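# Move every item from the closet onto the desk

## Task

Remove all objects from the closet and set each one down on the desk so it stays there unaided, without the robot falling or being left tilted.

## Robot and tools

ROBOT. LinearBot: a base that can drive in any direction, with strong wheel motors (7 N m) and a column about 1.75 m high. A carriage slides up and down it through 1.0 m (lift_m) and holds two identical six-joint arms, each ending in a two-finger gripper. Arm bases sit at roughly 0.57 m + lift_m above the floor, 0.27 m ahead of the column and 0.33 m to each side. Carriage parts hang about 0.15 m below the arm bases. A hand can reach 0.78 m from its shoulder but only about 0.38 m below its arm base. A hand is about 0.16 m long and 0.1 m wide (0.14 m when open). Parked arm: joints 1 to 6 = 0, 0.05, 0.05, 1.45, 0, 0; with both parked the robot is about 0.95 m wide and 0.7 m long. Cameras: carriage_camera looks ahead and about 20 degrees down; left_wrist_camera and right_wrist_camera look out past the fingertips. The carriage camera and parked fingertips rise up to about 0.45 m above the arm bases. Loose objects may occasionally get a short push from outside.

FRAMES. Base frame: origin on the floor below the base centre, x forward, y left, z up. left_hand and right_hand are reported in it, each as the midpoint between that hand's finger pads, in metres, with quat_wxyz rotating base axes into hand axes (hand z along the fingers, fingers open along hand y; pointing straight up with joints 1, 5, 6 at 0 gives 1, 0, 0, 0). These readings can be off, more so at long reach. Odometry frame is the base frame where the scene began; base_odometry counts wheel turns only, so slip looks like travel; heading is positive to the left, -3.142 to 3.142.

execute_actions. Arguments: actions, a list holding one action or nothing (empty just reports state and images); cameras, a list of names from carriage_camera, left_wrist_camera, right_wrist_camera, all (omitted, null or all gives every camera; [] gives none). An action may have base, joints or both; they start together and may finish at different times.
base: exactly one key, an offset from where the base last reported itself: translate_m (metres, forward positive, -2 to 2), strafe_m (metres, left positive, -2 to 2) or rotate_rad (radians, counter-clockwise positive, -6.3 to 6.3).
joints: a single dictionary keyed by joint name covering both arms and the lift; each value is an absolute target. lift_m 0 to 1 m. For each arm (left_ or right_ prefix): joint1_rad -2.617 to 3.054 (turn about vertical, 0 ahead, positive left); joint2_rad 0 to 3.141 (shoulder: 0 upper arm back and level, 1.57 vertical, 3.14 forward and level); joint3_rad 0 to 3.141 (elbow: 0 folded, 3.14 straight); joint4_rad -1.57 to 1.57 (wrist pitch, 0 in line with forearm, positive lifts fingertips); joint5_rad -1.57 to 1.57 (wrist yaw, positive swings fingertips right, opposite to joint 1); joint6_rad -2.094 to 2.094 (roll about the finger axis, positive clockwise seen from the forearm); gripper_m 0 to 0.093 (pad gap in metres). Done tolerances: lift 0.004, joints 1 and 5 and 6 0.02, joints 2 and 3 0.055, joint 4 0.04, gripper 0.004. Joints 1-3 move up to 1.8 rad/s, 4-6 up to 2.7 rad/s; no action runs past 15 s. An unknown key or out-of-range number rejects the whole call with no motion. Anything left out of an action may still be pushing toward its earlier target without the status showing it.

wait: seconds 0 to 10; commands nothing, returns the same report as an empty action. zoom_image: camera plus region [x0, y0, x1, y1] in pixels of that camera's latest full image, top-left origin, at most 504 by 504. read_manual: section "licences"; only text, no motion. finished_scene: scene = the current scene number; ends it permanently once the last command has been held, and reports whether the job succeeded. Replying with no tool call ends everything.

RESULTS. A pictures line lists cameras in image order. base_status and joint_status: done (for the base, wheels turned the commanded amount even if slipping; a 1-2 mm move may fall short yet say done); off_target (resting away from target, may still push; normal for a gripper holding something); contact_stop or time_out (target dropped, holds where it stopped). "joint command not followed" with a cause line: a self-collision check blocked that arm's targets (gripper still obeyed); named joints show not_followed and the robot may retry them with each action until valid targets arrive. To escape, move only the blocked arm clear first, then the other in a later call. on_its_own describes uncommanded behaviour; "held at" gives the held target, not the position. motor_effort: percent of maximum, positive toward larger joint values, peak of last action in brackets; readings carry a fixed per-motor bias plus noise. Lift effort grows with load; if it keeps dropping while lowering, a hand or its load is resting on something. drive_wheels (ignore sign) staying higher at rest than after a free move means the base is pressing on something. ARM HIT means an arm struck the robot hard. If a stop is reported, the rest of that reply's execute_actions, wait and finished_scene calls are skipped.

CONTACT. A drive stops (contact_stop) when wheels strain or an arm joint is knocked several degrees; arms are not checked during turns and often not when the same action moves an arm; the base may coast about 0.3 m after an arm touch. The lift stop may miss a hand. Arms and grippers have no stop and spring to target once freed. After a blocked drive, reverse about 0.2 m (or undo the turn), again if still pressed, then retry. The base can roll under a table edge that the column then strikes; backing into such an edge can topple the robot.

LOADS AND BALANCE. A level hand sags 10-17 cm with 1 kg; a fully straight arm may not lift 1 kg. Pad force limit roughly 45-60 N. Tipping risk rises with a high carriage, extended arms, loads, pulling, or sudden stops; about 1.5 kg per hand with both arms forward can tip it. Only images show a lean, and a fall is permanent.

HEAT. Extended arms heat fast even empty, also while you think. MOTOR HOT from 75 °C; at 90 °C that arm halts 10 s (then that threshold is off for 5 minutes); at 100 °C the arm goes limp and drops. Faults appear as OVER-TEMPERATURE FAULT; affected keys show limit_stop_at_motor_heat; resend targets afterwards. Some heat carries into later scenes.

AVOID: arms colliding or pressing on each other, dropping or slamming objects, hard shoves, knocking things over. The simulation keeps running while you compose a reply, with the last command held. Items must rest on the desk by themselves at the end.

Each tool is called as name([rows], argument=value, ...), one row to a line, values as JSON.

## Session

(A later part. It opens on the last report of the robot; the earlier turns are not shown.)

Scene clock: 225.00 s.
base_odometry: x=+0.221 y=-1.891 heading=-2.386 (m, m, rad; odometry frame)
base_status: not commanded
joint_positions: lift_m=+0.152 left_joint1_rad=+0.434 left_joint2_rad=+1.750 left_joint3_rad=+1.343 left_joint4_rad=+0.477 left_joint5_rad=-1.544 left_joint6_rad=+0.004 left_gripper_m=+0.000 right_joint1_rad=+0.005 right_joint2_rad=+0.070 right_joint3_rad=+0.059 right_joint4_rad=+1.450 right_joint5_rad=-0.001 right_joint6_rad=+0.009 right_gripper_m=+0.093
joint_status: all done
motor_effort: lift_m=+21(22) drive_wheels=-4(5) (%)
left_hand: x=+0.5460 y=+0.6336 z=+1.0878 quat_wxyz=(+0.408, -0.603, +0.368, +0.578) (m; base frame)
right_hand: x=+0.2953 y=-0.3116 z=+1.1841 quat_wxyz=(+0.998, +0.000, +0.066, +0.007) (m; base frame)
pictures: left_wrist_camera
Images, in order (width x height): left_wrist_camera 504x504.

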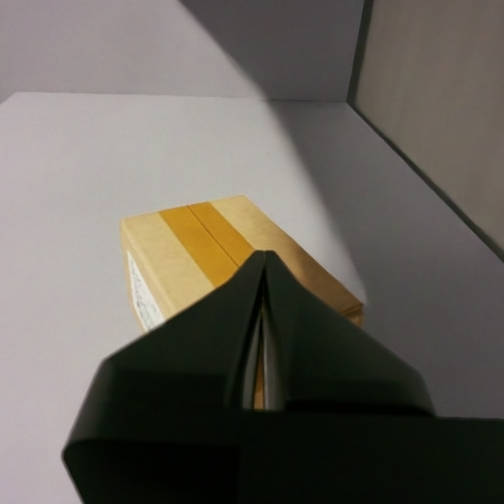

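execute_actions([
  {"joints":{"lift_m":0.175,"left_joint1_rad":0.47}},
], cameras=[])

execute_actions([
  {"joints":{"left_gripper_m":0.093,"left_joint4_rad":0.41,"left_joint3_rad":1.34}},
], cameras=["left_wrist_camera"])

Scene clock: 227.00 s.
base_odometry: x=+0.221 y=-1.891 heading=-2.386 (m, m, rad; odometry frame)
base_status: not commanded
joint_positions: lift_m=+0.175 left_joint1_rad=+0.466 left_joint2_rad=+1.751 left_joint3_rad=+1.320 left_joint4_rad=+0.472 left_joint5_rad=-1.546 left_joint6_rad=+0.004 left_gripper_m=+0.000 right_joint1_rad=+0.005 right_joint2_rad=+0.070 right_joint3_rad=+0.059 right_joint4_rad=+1.450 right_joint5_rad=-0.001 right_joint6_rad=+0.009 right_gripper_m=+0.093
joint_status: all done
motor_effort: lift_m=+22(24) drive_wheels=+1(2) (%)
left_hand: x=+0.5348 y=+0.6419 z=+1.1029 quat_wxyz=(+0.390, -0.604, +0.367, +0.590) (m; base frame)
right_hand: x=+0.2953 y=-0.3116 z=+1.2072 quat_wxyz=(+0.998, +0.000, +0.066, +0.007) (m; base frame)
pictures: none
No camera images: the call's "cameras" was empty. Leave "cameras" out to get every camera's image.

Scene clock: 227.73 s.
base_odometry: x=+0.221 y=-1.891 heading=-2.386 (m, m, rad; odometry frame)
base_status: not commanded
joint_positions: lift_m=+0.175 left_joint1_rad=+0.466 left_joint2_rad=+1.751 left_joint3_rad=+1.320 left_joint4_rad=+0.428 left_joint5_rad=-1.546 left_joint6_rad=+0.004 left_gripper_m=+0.093 right_joint1_rad=+0.005 right_joint2_rad=+0.070 right_joint3_rad=+0.059 right_joint4_rad=+1.450 right_joint5_rad=-0.001 right_joint6_rad=+0.009 right_gripper_m=+0.093
joint_status: all done
motor_effort: lift_m=+23(25) drive_wheels=-4(5) (%)
left_hand: x=+0.5349 y=+0.6420 z=+1.0994 quat_wxyz=(+0.377, -0.596, +0.381, +0.598) (m; base frame)
right_hand: x=+0.2953 y=-0.3116 z=+1.2072 quat_wxyz=(+0.998, +0.000, +0.066, +0.007) (m; base frame)
pictures: left_wrist_camera
Images, in order (width x height): left_wrist_camera 504x504.

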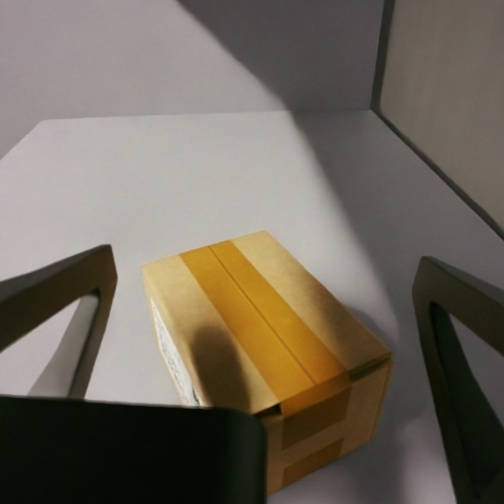

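Lower in steps.

execute_actions([
  {"joints":{"lift_m":0.145}},
], cameras=["left_wrist_camera"])

Scene clock: 229.07 s.
base_odometry: x=+0.221 y=-1.891 heading=-2.386 (m, m, rad; odometry frame)
base_status: not commanded
joint_positions: lift_m=+0.145 left_joint1_rad=+0.466 left_joint2_rad=+1.753 left_joint3_rad=+1.329 left_joint4_rad=+0.418 left_joint5_rad=-1.547 left_joint6_rad=+0.004 left_gripper_m=+0.093 right_joint1_rad=+0.005 right_joint2_rad=+0.070 right_joint3_rad=+0.059 right_joint4_rad=+1.449 right_joint5_rad=-0.001 right_joint6_rad=+0.009 right_gripper_m=+0.093
joint_status: all done
motor_effort: lift_m=+21(21) drive_wheels=-4(2) (%)
left_hand: x=+0.5356 y=+0.6423 z=+1.0706 quat_wxyz=(+0.375, -0.596, +0.381, +0.599) (m; base frame)
right_hand: x=+0.2954 y=-0.3116 z=+1.1771 quat_wxyz=(+0.998, +0.000, +0.066, +0.007) (m; base frame)
pictures: left_wrist_camera
Images, in order (width x height): left_wrist_camera 504x504.

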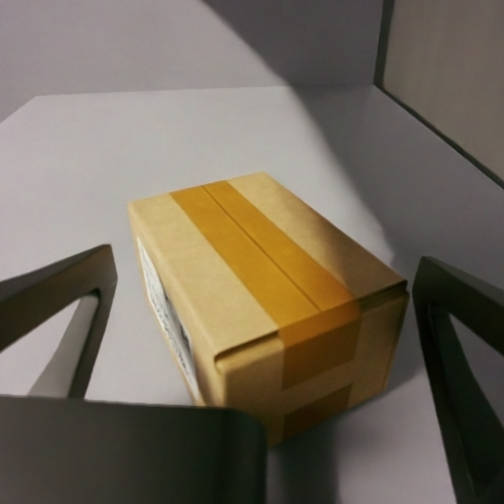

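execute_actions([
  {"joints":{"lift_m":0.128,"left_joint2_rad":1.81,"left_joint3_rad":1.39}},
], cameras=["left_wrist_camera"])

execute_actions([
  {"joints":{"left_joint1_rad":0.55}},
], cameras=["left_wrist_camera"])

Scene clock: 231.47 s.
base_odometry: x=+0.221 y=-1.891 heading=-2.386 (m, m, rad; odometry frame)
base_status: not commanded
joint_positions: lift_m=+0.128 left_joint1_rad=+0.466 left_joint2_rad=+1.782 left_joint3_rad=+1.377 left_joint4_rad=+0.422 left_joint5_rad=-1.550 left_joint6_rad=+0.001 left_gripper_m=+0.093 right_joint1_rad=+0.005 right_joint2_rad=+0.070 right_joint3_rad=+0.059 right_joint4_rad=+1.450 right_joint5_rad=+0.000 right_joint6_rad=+0.009 right_gripper_m=+0.093
joint_status: all done
motor_effort: lift_m=+23(21) drive_wheels=-4(2) (%)
left_hand: x=+0.5426 y=+0.6459 z=+1.0586 quat_wxyz=(+0.382, -0.601, +0.373, +0.595) (m; base frame)
right_hand: x=+0.2953 y=-0.3116 z=+1.1601 quat_wxyz=(+0.998, +0.000, +0.066, +0.007) (m; base frame)
pictures: left_wrist_camera
Images, in order (width x height): left_wrist_camera 504x504.

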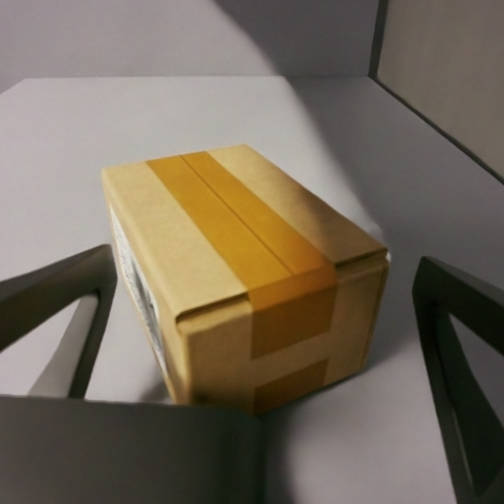

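Scene clock: 232.10 s.
base_odometry: x=+0.221 y=-1.891 heading=-2.386 (m, m, rad; odometry frame)
base_status: not commanded
joint_positions: lift_m=+0.128 left_joint1_rad=+0.554 left_joint2_rad=+1.782 left_joint3_rad=+1.377 left_joint4_rad=+0.422 left_joint5_rad=-1.550 left_joint6_rad=+0.001 left_gripper_m=+0.093 right_joint1_rad=+0.005 right_joint2_rad=+0.070 right_joint3_rad=+0.059 right_joint4_rad=+1.450 right_joint5_rad=+0.000 right_joint6_rad=+0.009 right_gripper_m=+0.093
joint_status: all done
motor_effort: lift_m=+24(25) drive_wheels=-4(4) (%)
left_hand: x=+0.5121 y=+0.6694 z=+1.0586 quat_wxyz=(+0.356, -0.617, +0.346, +0.611) (m; base frame)
right_hand: x=+0.2953 y=-0.3116 z=+1.1601 quat_wxyz=(+0.998, +0.000, +0.066, +0.007) (m; base frame)
pictures: left_wrist_camera
Images, in order (width x height): left_wrist_camera 504x504.

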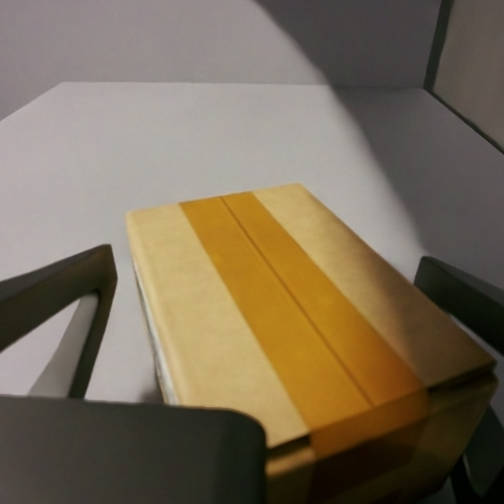

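execute_actions([
  {"joints":{"left_gripper_m":0.03}},
], cameras=["left_wrist_camera"])

execute_actions([
  {"joints":{"lift_m":0.17}},
], cameras=["left_wrist_camera"])

Scene clock: 233.50 s.
base_odometry: x=+0.221 y=-1.891 heading=-2.386 (m, m, rad; odometry frame)
base_status: not commanded
joint_positions: lift_m=+0.128 left_joint1_rad=+0.554 left_joint2_rad=+1.782 left_joint3_rad=+1.377 left_joint4_rad=+0.422 left_joint5_rad=-1.549 left_joint6_rad=+0.001 left_gripper_m=+0.059 right_joint1_rad=+0.005 right_joint2_rad=+0.070 right_joint3_rad=+0.059 right_joint4_rad=+1.450 right_joint5_rad=+0.000 right_joint6_rad=+0.009 right_gripper_m=+0.093
joint_status: left_gripper_m off_target (ended at +0.059, target +0.030)
motor_effort: lift_m=+23(24) drive_wheels=-4(4) (%)
left_hand: x=+0.5122 y=+0.6694 z=+1.0586 quat_wxyz=(+0.356, -0.617, +0.346, +0.611) (m; base frame)
right_hand: x=+0.2953 y=-0.3116 z=+1.1601 quat_wxyz=(+0.998, +0.000, +0.066, +0.007) (m; base frame)
pictures: left_wrist_camera
Images, in order (width x height): left_wrist_camera 504x504.

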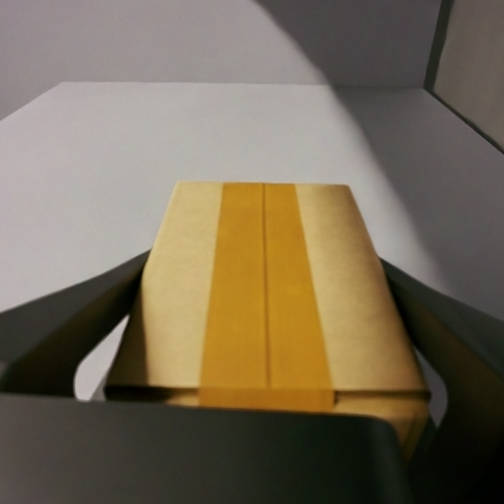

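Scene clock: 234.20 s.
base_odometry: x=+0.221 y=-1.891 heading=-2.386 (m, m, rad; odometry frame)
base_status: not commanded
joint_positions: lift_m=+0.170 left_joint1_rad=+0.554 left_joint2_rad=+1.806 left_joint3_rad=+1.377 left_joint4_rad=+0.414 left_joint5_rad=-1.549 left_joint6_rad=+0.001 left_gripper_m=+0.059 right_joint1_rad=+0.005 right_joint2_rad=+0.070 right_joint3_rad=+0.059 right_joint4_rad=+1.449 right_joint5_rad=+0.000 right_joint6_rad=+0.009 right_gripper_m=+0.093
joint_status: all done
motor_effort: lift_m=+24(26) drive_wheels=+1(5) (%)
left_hand: x=+0.5164 y=+0.6720 z=+1.0910 quat_wxyz=(+0.346, -0.611, +0.356, +0.617) (m; base frame)
right_hand: x=+0.2955 y=-0.3116 z=+1.2021 quat_wxyz=(+0.998, +0.000, +0.066, +0.007) (m; base frame)
pictures: left_wrist_camera
Images, in order (width x height): left_wrist_camera 504x504.

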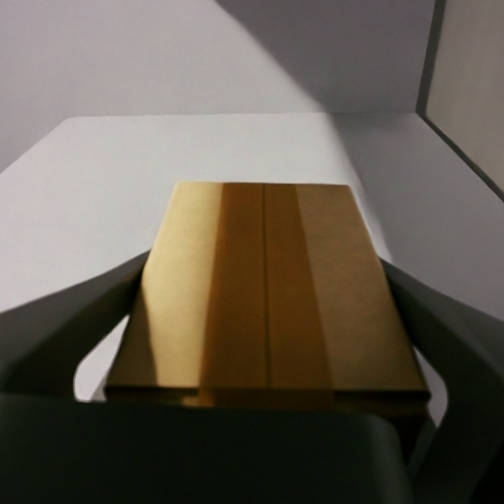

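execute_actions([
  {"joints":{"left_joint2_rad":0.8,"left_joint3_rad":0.62,"left_joint4_rad":0.2,"left_joint1_rad":0.3,"left_joint5_rad":-0.7}},
], cameras=["left_wrist_camera"])

execute_actions([
  {"base":{"translate_m":-0.3},"joints":{"left_joint1_rad":0,"left_joint5_rad":0}},
])

Scene clock: 237.50 s.
base_odometry: x=+0.221 y=-1.891 heading=-2.386 (m, m, rad; odometry frame)
base_status: not commanded
joint_positions: lift_m=+0.170 left_joint1_rad=+0.297 left_joint2_rad=+0.814 left_joint3_rad=+0.635 left_joint4_rad=+0.195 left_joint5_rad=-0.706 left_joint6_rad=+0.001 left_gripper_m=+0.059 right_joint1_rad=+0.005 right_joint2_rad=+0.070 right_joint3_rad=+0.059 right_joint4_rad=+1.449 right_joint5_rad=+0.000 right_joint6_rad=+0.009 right_gripper_m=+0.093
joint_status: all done
motor_effort: lift_m=+23(24) drive_wheels=-4(5) (%)
left_hand: x=+0.5105 y=+0.5049 z=+1.0934 quat_wxyz=(+0.625, -0.341, +0.615, +0.339) (m; base frame)
right_hand: x=+0.2955 y=-0.3116 z=+1.2021 quat_wxyz=(+0.998, +0.000, +0.066, +0.007) (m; base frame)
pictures: left_wrist_camera
Images, in order (width x height): left_wrist_camera 504x504.

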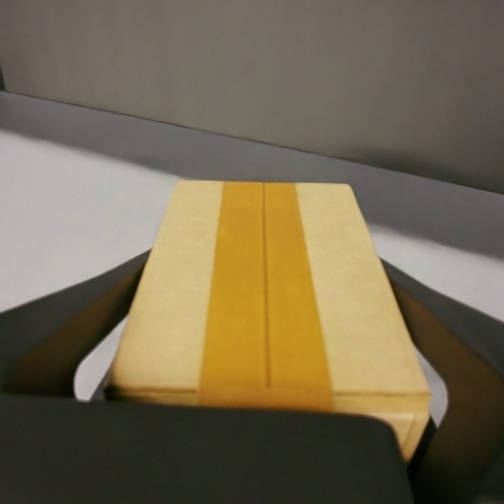

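Scene clock: 240.07 s.
base_odometry: x=+0.439 y=-1.686 heading=-2.385 (m, m, rad; odometry frame)
base_status: done
joint_positions: lift_m=+0.170 left_joint1_rad=+0.006 left_joint2_rad=+0.814 left_joint3_rad=+0.635 left_joint4_rad=+0.189 left_joint5_rad=-0.004 left_joint6_rad=+0.001 left_gripper_m=+0.059 right_joint1_rad=+0.005 right_joint2_rad=+0.070 right_joint3_rad=+0.059 right_joint4_rad=+1.449 right_joint5_rad=+0.000 right_joint6_rad=+0.009 right_gripper_m=+0.093
joint_status: all done
motor_effort: lift_m=+21(24) drive_wheels=-2(15) (%)
left_hand: x=+0.5971 y=+0.3147 z=+1.0926 quat_wxyz=(+0.711, -0.003, +0.703, +0.004) (m; base frame)
right_hand: x=+0.2955 y=-0.3116 z=+1.2021 quat_wxyz=(+0.998, +0.000, +0.066, +0.007) (m; base frame)
pictures: carriage_camera, left_wrist_camera, right_wrist_camera
Images, in order (width x height): carriage_camera 504x504, left_wrist_camera 504x504, right_wrist_camera 504x504.

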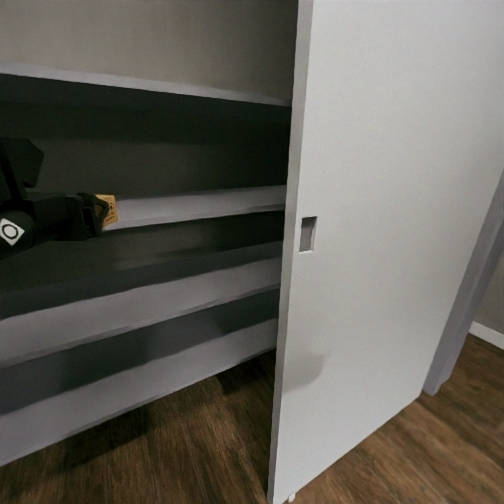

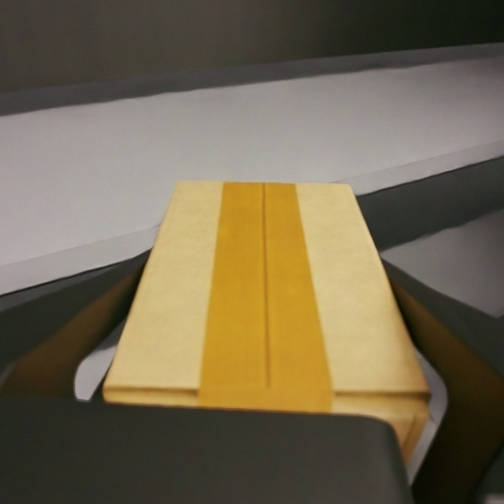

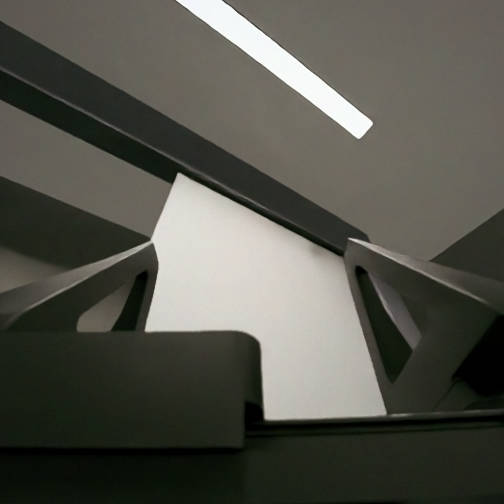

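execute_actions([
  {"base":{"translate_m":-0.4}},
], cameras=[])

execute_actions([
  {"base":{"rotate_rad":-2.062},"joints":{"lift_m":0.22}},
], cameras=[])

execute_actions([
  {"base":{"translate_m":2.0}},
], cameras=[])

execute_actions([
  {"base":{"rotate_rad":-0.57},"joints":{"left_joint2_rad":1.8,"left_joint3_rad":1.38,"left_joint4_rad":0.42,"left_joint1_rad":0.3}},
], cameras=["carriage_camera","left_wrist_camera"])

Scene clock: 244.67 s.
base_odometry: x=+0.730 y=-1.411 heading=-2.385 (m, m, rad; odometry frame)
base_status: done
joint_positions: lift_m=+0.170 left_joint1_rad=+0.006 left_joint2_rad=+0.814 left_joint3_rad=+0.635 left_joint4_rad=+0.188 left_joint5_rad=-0.004 left_joint6_rad=+0.001 left_gripper_m=+0.059 right_joint1_rad=+0.005 right_joint2_rad=+0.070 right_joint3_rad=+0.059 right_joint4_rad=+1.450 right_joint5_rad=+0.000 right_joint6_rad=+0.009 right_gripper_m=+0.093
joint_status: not commanded
motor_effort: lift_m=+26(20) drive_wheels=-2(9) (%)
left_hand: x=+0.5971 y=+0.3147 z=+1.0922 quat_wxyz=(+0.710, -0.003, +0.704, +0.004) (m; base frame)
right_hand: x=+0.2953 y=-0.3116 z=+1.2021 quat_wxyz=(+0.998, +0.000, +0.066, +0.007) (m; base frame)
pictures: none
No camera images: the call's "cameras" was empty. Leave "cameras" out to get every camera's image.

Scene clock: 248.17 s.
base_odometry: x=+0.730 y=-1.411 heading=+1.836 (m, m, rad; odometry frame)
base_status: done
joint_positions: lift_m=+0.220 left_joint1_rad=+0.006 left_joint2_rad=+0.814 left_joint3_rad=+0.635 left_joint4_rad=+0.186 left_joint5_rad=-0.004 left_joint6_rad=+0.001 left_gripper_m=+0.059 right_joint1_rad=+0.005 right_joint2_rad=+0.070 right_joint3_rad=+0.059 right_joint4_rad=+1.448 right_joint5_rad=-0.001 right_joint6_rad=+0.009 right_gripper_m=+0.093
joint_status: all done
motor_effort: lift_m=+26(28) drive_wheels=+3(12) (%)
left_hand: x=+0.5971 y=+0.3146 z=+1.1417 quat_wxyz=(+0.709, -0.003, +0.705, +0.004) (m; base frame)
right_hand: x=+0.2957 y=-0.3116 z=+1.2521 quat_wxyz=(+0.998, +0.000, +0.067, +0.007) (m; base frame)
pictures: none
No camera images: the call's "cameras" was empty. Leave "cameras" out to get every camera's image.

Scene clock: 254.47 s.
base_odometry: x=+0.208 y=+0.519 heading=+1.835 (m, m, rad; odometry frame)
base_status: done
joint_positions: lift_m=+0.220 left_joint1_rad=+0.006 left_joint2_rad=+0.814 left_joint3_rad=+0.635 left_joint4_rad=+0.185 left_joint5_rad=-0.004 left_joint6_rad=+0.001 left_gripper_m=+0.059 right_joint1_rad=+0.005 right_joint2_rad=+0.070 right_joint3_rad=+0.059 right_joint4_rad=+1.448 right_joint5_rad=-0.001 right_joint6_rad=+0.009 right_gripper_m=+0.093
joint_status: not commanded
motor_effort: lift_m=+22(23) drive_wheels=-8(18) (%)
left_hand: x=+0.5971 y=+0.3146 z=+1.1416 quat_wxyz=(+0.709, -0.003, +0.705, +0.004) (m; base frame)
right_hand: x=+0.2957 y=-0.3116 z=+1.2521 quat_wxyz=(+0.998, +0.000, +0.067, +0.007) (m; base frame)
pictures: none
No camera images: the call's "cameras" was empty. Leave "cameras" out to get every camera's image.

Scene clock: 256.43 s.
base_odometry: x=+0.208 y=+0.519 heading=+1.265 (m, m, rad; odometry frame)
base_status: done
joint_positions: lift_m=+0.220 left_joint1_rad=+0.301 left_joint2_rad=+1.811 left_joint3_rad=+1.354 left_joint4_rad=+0.388 left_joint5_rad=-0.002 left_joint6_rad=+0.001 left_gripper_m=+0.059 right_joint1_rad=+0.005 right_joint2_rad=+0.070 right_joint3_rad=+0.059 right_joint4_rad=+1.447 right_joint5_rad=-0.001 right_joint6_rad=+0.009 right_gripper_m=+0.093
joint_status: all done
motor_effort: lift_m=+23(20) drive_wheels=+3(10) (%)
left_hand: x=+0.8093 y=+0.4824 z=+1.1177 quat_wxyz=(+0.674, -0.110, +0.723, +0.103) (m; base frame)
right_hand: x=+0.2959 y=-0.3116 z=+1.2521 quat_wxyz=(+0.998, +0.000, +0.067, +0.007) (m; base frame)
pictures: carriage_camera, left_wrist_camera
Images, in order (width x height): carriage_camera 504x504, left_wrist_camera 504x504.

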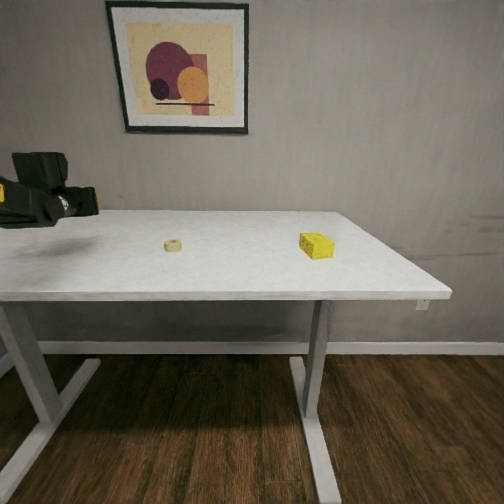

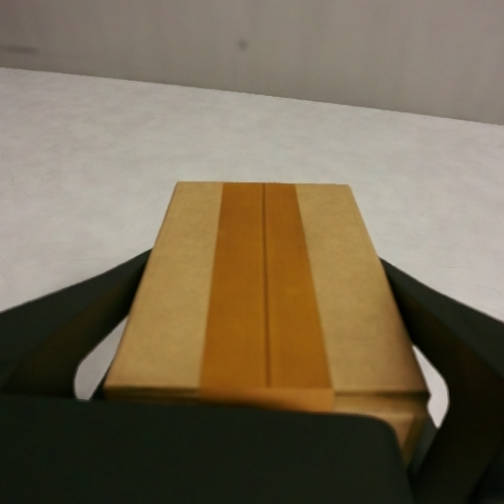

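execute_actions([
  {"base":{"translate_m":0.06},"joints":{"lift_m":0.115}},
], cameras=["carriage_camera"])

execute_actions([
  {"joints":{"lift_m":0.097}},
], cameras=["carriage_camera"])

Scene clock: 259.00 s.
base_odometry: x=+0.226 y=+0.577 heading=+1.265 (m, m, rad; odometry frame)
base_status: done
joint_positions: lift_m=+0.115 left_joint1_rad=+0.301 left_joint2_rad=+1.806 left_joint3_rad=+1.362 left_joint4_rad=+0.395 left_joint5_rad=-0.001 left_joint6_rad=+0.001 left_gripper_m=+0.059 right_joint1_rad=+0.005 right_joint2_rad=+0.070 right_joint3_rad=+0.059 right_joint4_rad=+1.448 right_joint5_rad=-0.001 right_joint6_rad=+0.009 right_gripper_m=+0.093
joint_status: all done
motor_effort: lift_m=+25(23) drive_wheels=+4(12) (%)
left_hand: x=+0.8090 y=+0.4822 z=+1.0214 quat_wxyz=(+0.682, -0.109, +0.716, +0.104) (m; base frame)
right_hand: x=+0.2957 y=-0.3116 z=+1.1470 quat_wxyz=(+0.998, +0.000, +0.067, +0.007) (m; base frame)
pictures: carriage_camera
Images, in order (width x height): carriage_camera 504x504.

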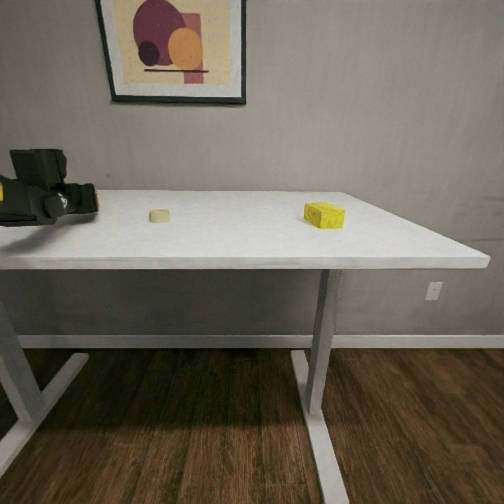

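Scene clock: 259.63 s.
base_odometry: x=+0.226 y=+0.577 heading=+1.265 (m, m, rad; odometry frame)
base_status: not commanded
joint_positions: lift_m=+0.097 left_joint1_rad=+0.301 left_joint2_rad=+1.808 left_joint3_rad=+1.362 left_joint4_rad=+0.397 left_joint5_rad=-0.001 left_joint6_rad=+0.001 left_gripper_m=+0.059 right_joint1_rad=+0.005 right_joint2_rad=+0.070 right_joint3_rad=+0.059 right_joint4_rad=+1.449 right_joint5_rad=-0.001 right_joint6_rad=+0.009 right_gripper_m=+0.093
joint_status: all done
motor_effort: lift_m=+22(27) drive_wheels=+4(4) (%)
left_hand: x=+0.8094 y=+0.4823 z=+1.0027 quat_wxyz=(+0.682, -0.108, +0.716, +0.104) (m; base frame)
right_hand: x=+0.2956 y=-0.3116 z=+1.1289 quat_wxyz=(+0.998, +0.000, +0.066, +0.007) (m; base frame)
pictures: carriage_camera
Images, in order (width x height): carriage_camera 504x504.

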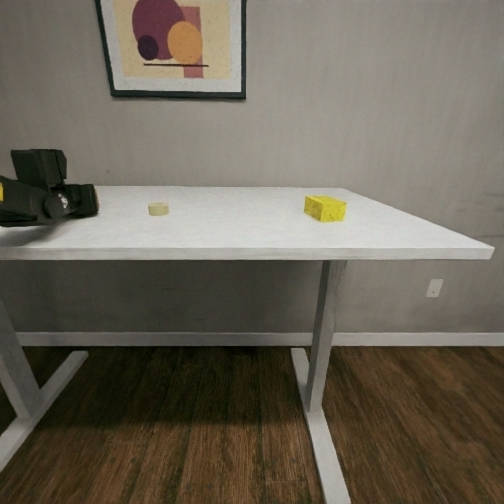

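execute_actions([
  {"joints":{"lift_m":0.083}},
], cameras=[])

execute_actions([
  {"joints":{"left_gripper_m":0.093}},
], cameras=["left_wrist_camera"])

execute_actions([
  {"base":{"translate_m":-0.2},"joints":{"lift_m":0.2}},
], cameras=["carriage_camera","left_wrist_camera"])

Scene clock: 261.10 s.
base_odometry: x=+0.226 y=+0.577 heading=+1.265 (m, m, rad; odometry frame)
base_status: not commanded
joint_positions: lift_m=+0.083 left_joint1_rad=+0.301 left_joint2_rad=+1.806 left_joint3_rad=+1.365 left_joint4_rad=+0.431 left_joint5_rad=-0.001 left_joint6_rad=+0.001 left_gripper_m=+0.059 right_joint1_rad=+0.005 right_joint2_rad=+0.070 right_joint3_rad=+0.059 right_joint4_rad=+1.449 right_joint5_rad=-0.001 right_joint6_rad=+0.009 right_gripper_m=+0.093
joint_status: all done
motor_effort: lift_m=+24(21) drive_wheels=+4(4) (%)
left_hand: x=+0.8094 y=+0.4823 z=+0.9994 quat_wxyz=(+0.695, -0.106, +0.703, +0.106) (m; base frame)
right_hand: x=+0.2956 y=-0.3116 z=+1.1150 quat_wxyz=(+0.998, +0.000, +0.066, +0.007) (m; base frame)
pictures: none
No camera images: the call's "cameras" was empty. Leave "cameras" out to get every camera's image.

Scene clock: 261.73 s.
base_odometry: x=+0.226 y=+0.577 heading=+1.265 (m, m, rad; odometry frame)
base_status: not commanded
joint_positions: lift_m=+0.083 left_joint1_rad=+0.301 left_joint2_rad=+1.806 left_joint3_rad=+1.365 left_joint4_rad=+0.431 left_joint5_rad=-0.001 left_joint6_rad=+0.001 left_gripper_m=+0.093 right_joint1_rad=+0.005 right_joint2_rad=+0.070 right_joint3_rad=+0.059 right_joint4_rad=+1.449 right_joint5_rad=-0.001 right_joint6_rad=+0.009 right_gripper_m=+0.093
joint_status: all done
motor_effort: lift_m=+26(22) drive_wheels=+4(4) (%)
left_hand: x=+0.8094 y=+0.4823 z=+0.9994 quat_wxyz=(+0.695, -0.106, +0.703, +0.106) (m; base frame)
right_hand: x=+0.2956 y=-0.3116 z=+1.1150 quat_wxyz=(+0.998, +0.000, +0.066, +0.007) (m; base frame)
pictures: left_wrist_camera
Images, in order (width x height): left_wrist_camera 504x504.

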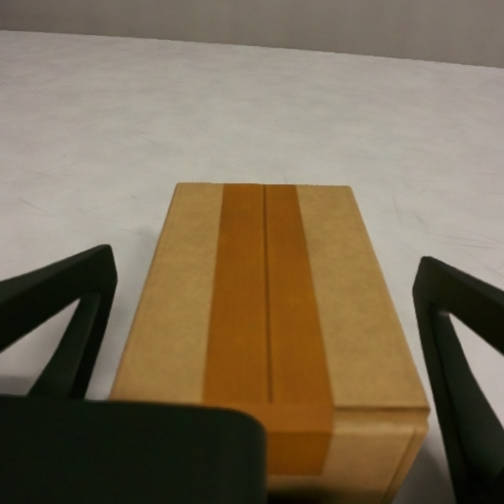

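Scene clock: 263.83 s.
base_odometry: x=+0.166 y=+0.386 heading=+1.264 (m, m, rad; odometry frame)
base_status: done
joint_positions: lift_m=+0.200 left_joint1_rad=+0.301 left_joint2_rad=+1.805 left_joint3_rad=+1.365 left_joint4_rad=+0.429 left_joint5_rad=-0.001 left_joint6_rad=+0.001 left_gripper_m=+0.093 right_joint1_rad=+0.005 right_joint2_rad=+0.070 right_joint3_rad=+0.059 right_joint4_rad=+1.448 right_joint5_rad=-0.001 right_joint6_rad=+0.009 right_gripper_m=+0.093
joint_status: all done
motor_effort: lift_m=+25(28) drive_wheels=-8(16) (%)
left_hand: x=+0.8093 y=+0.4822 z=+1.1162 quat_wxyz=(+0.695, -0.107, +0.703, +0.106) (m; base frame)
right_hand: x=+0.2957 y=-0.3116 z=+1.2321 quat_wxyz=(+0.998, +0.000, +0.067, +0.007) (m; base frame)
pictures: carriage_camera, left_wrist_camera
Images, in order (width x height): carriage_camera 504x504, left_wrist_camera 504x504.

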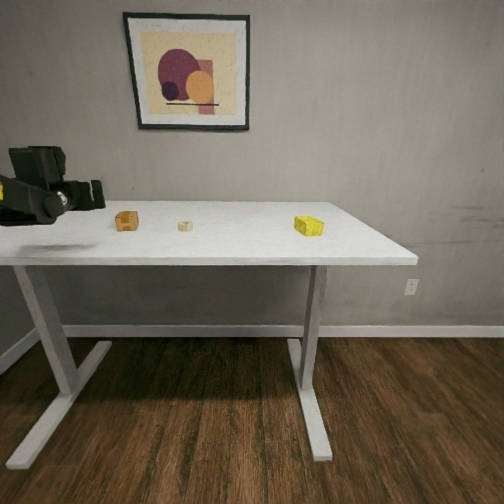

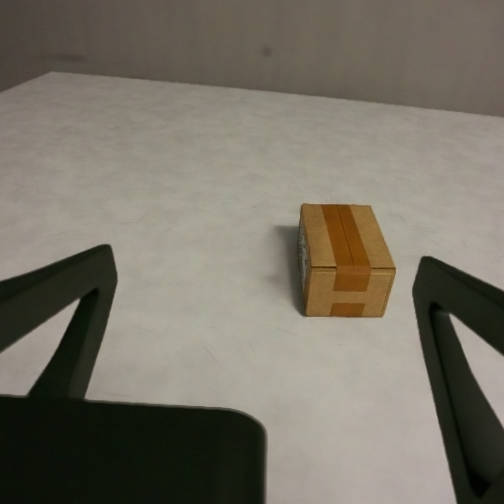

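finished_scene(scene=1)

The scene is finished: the task was done.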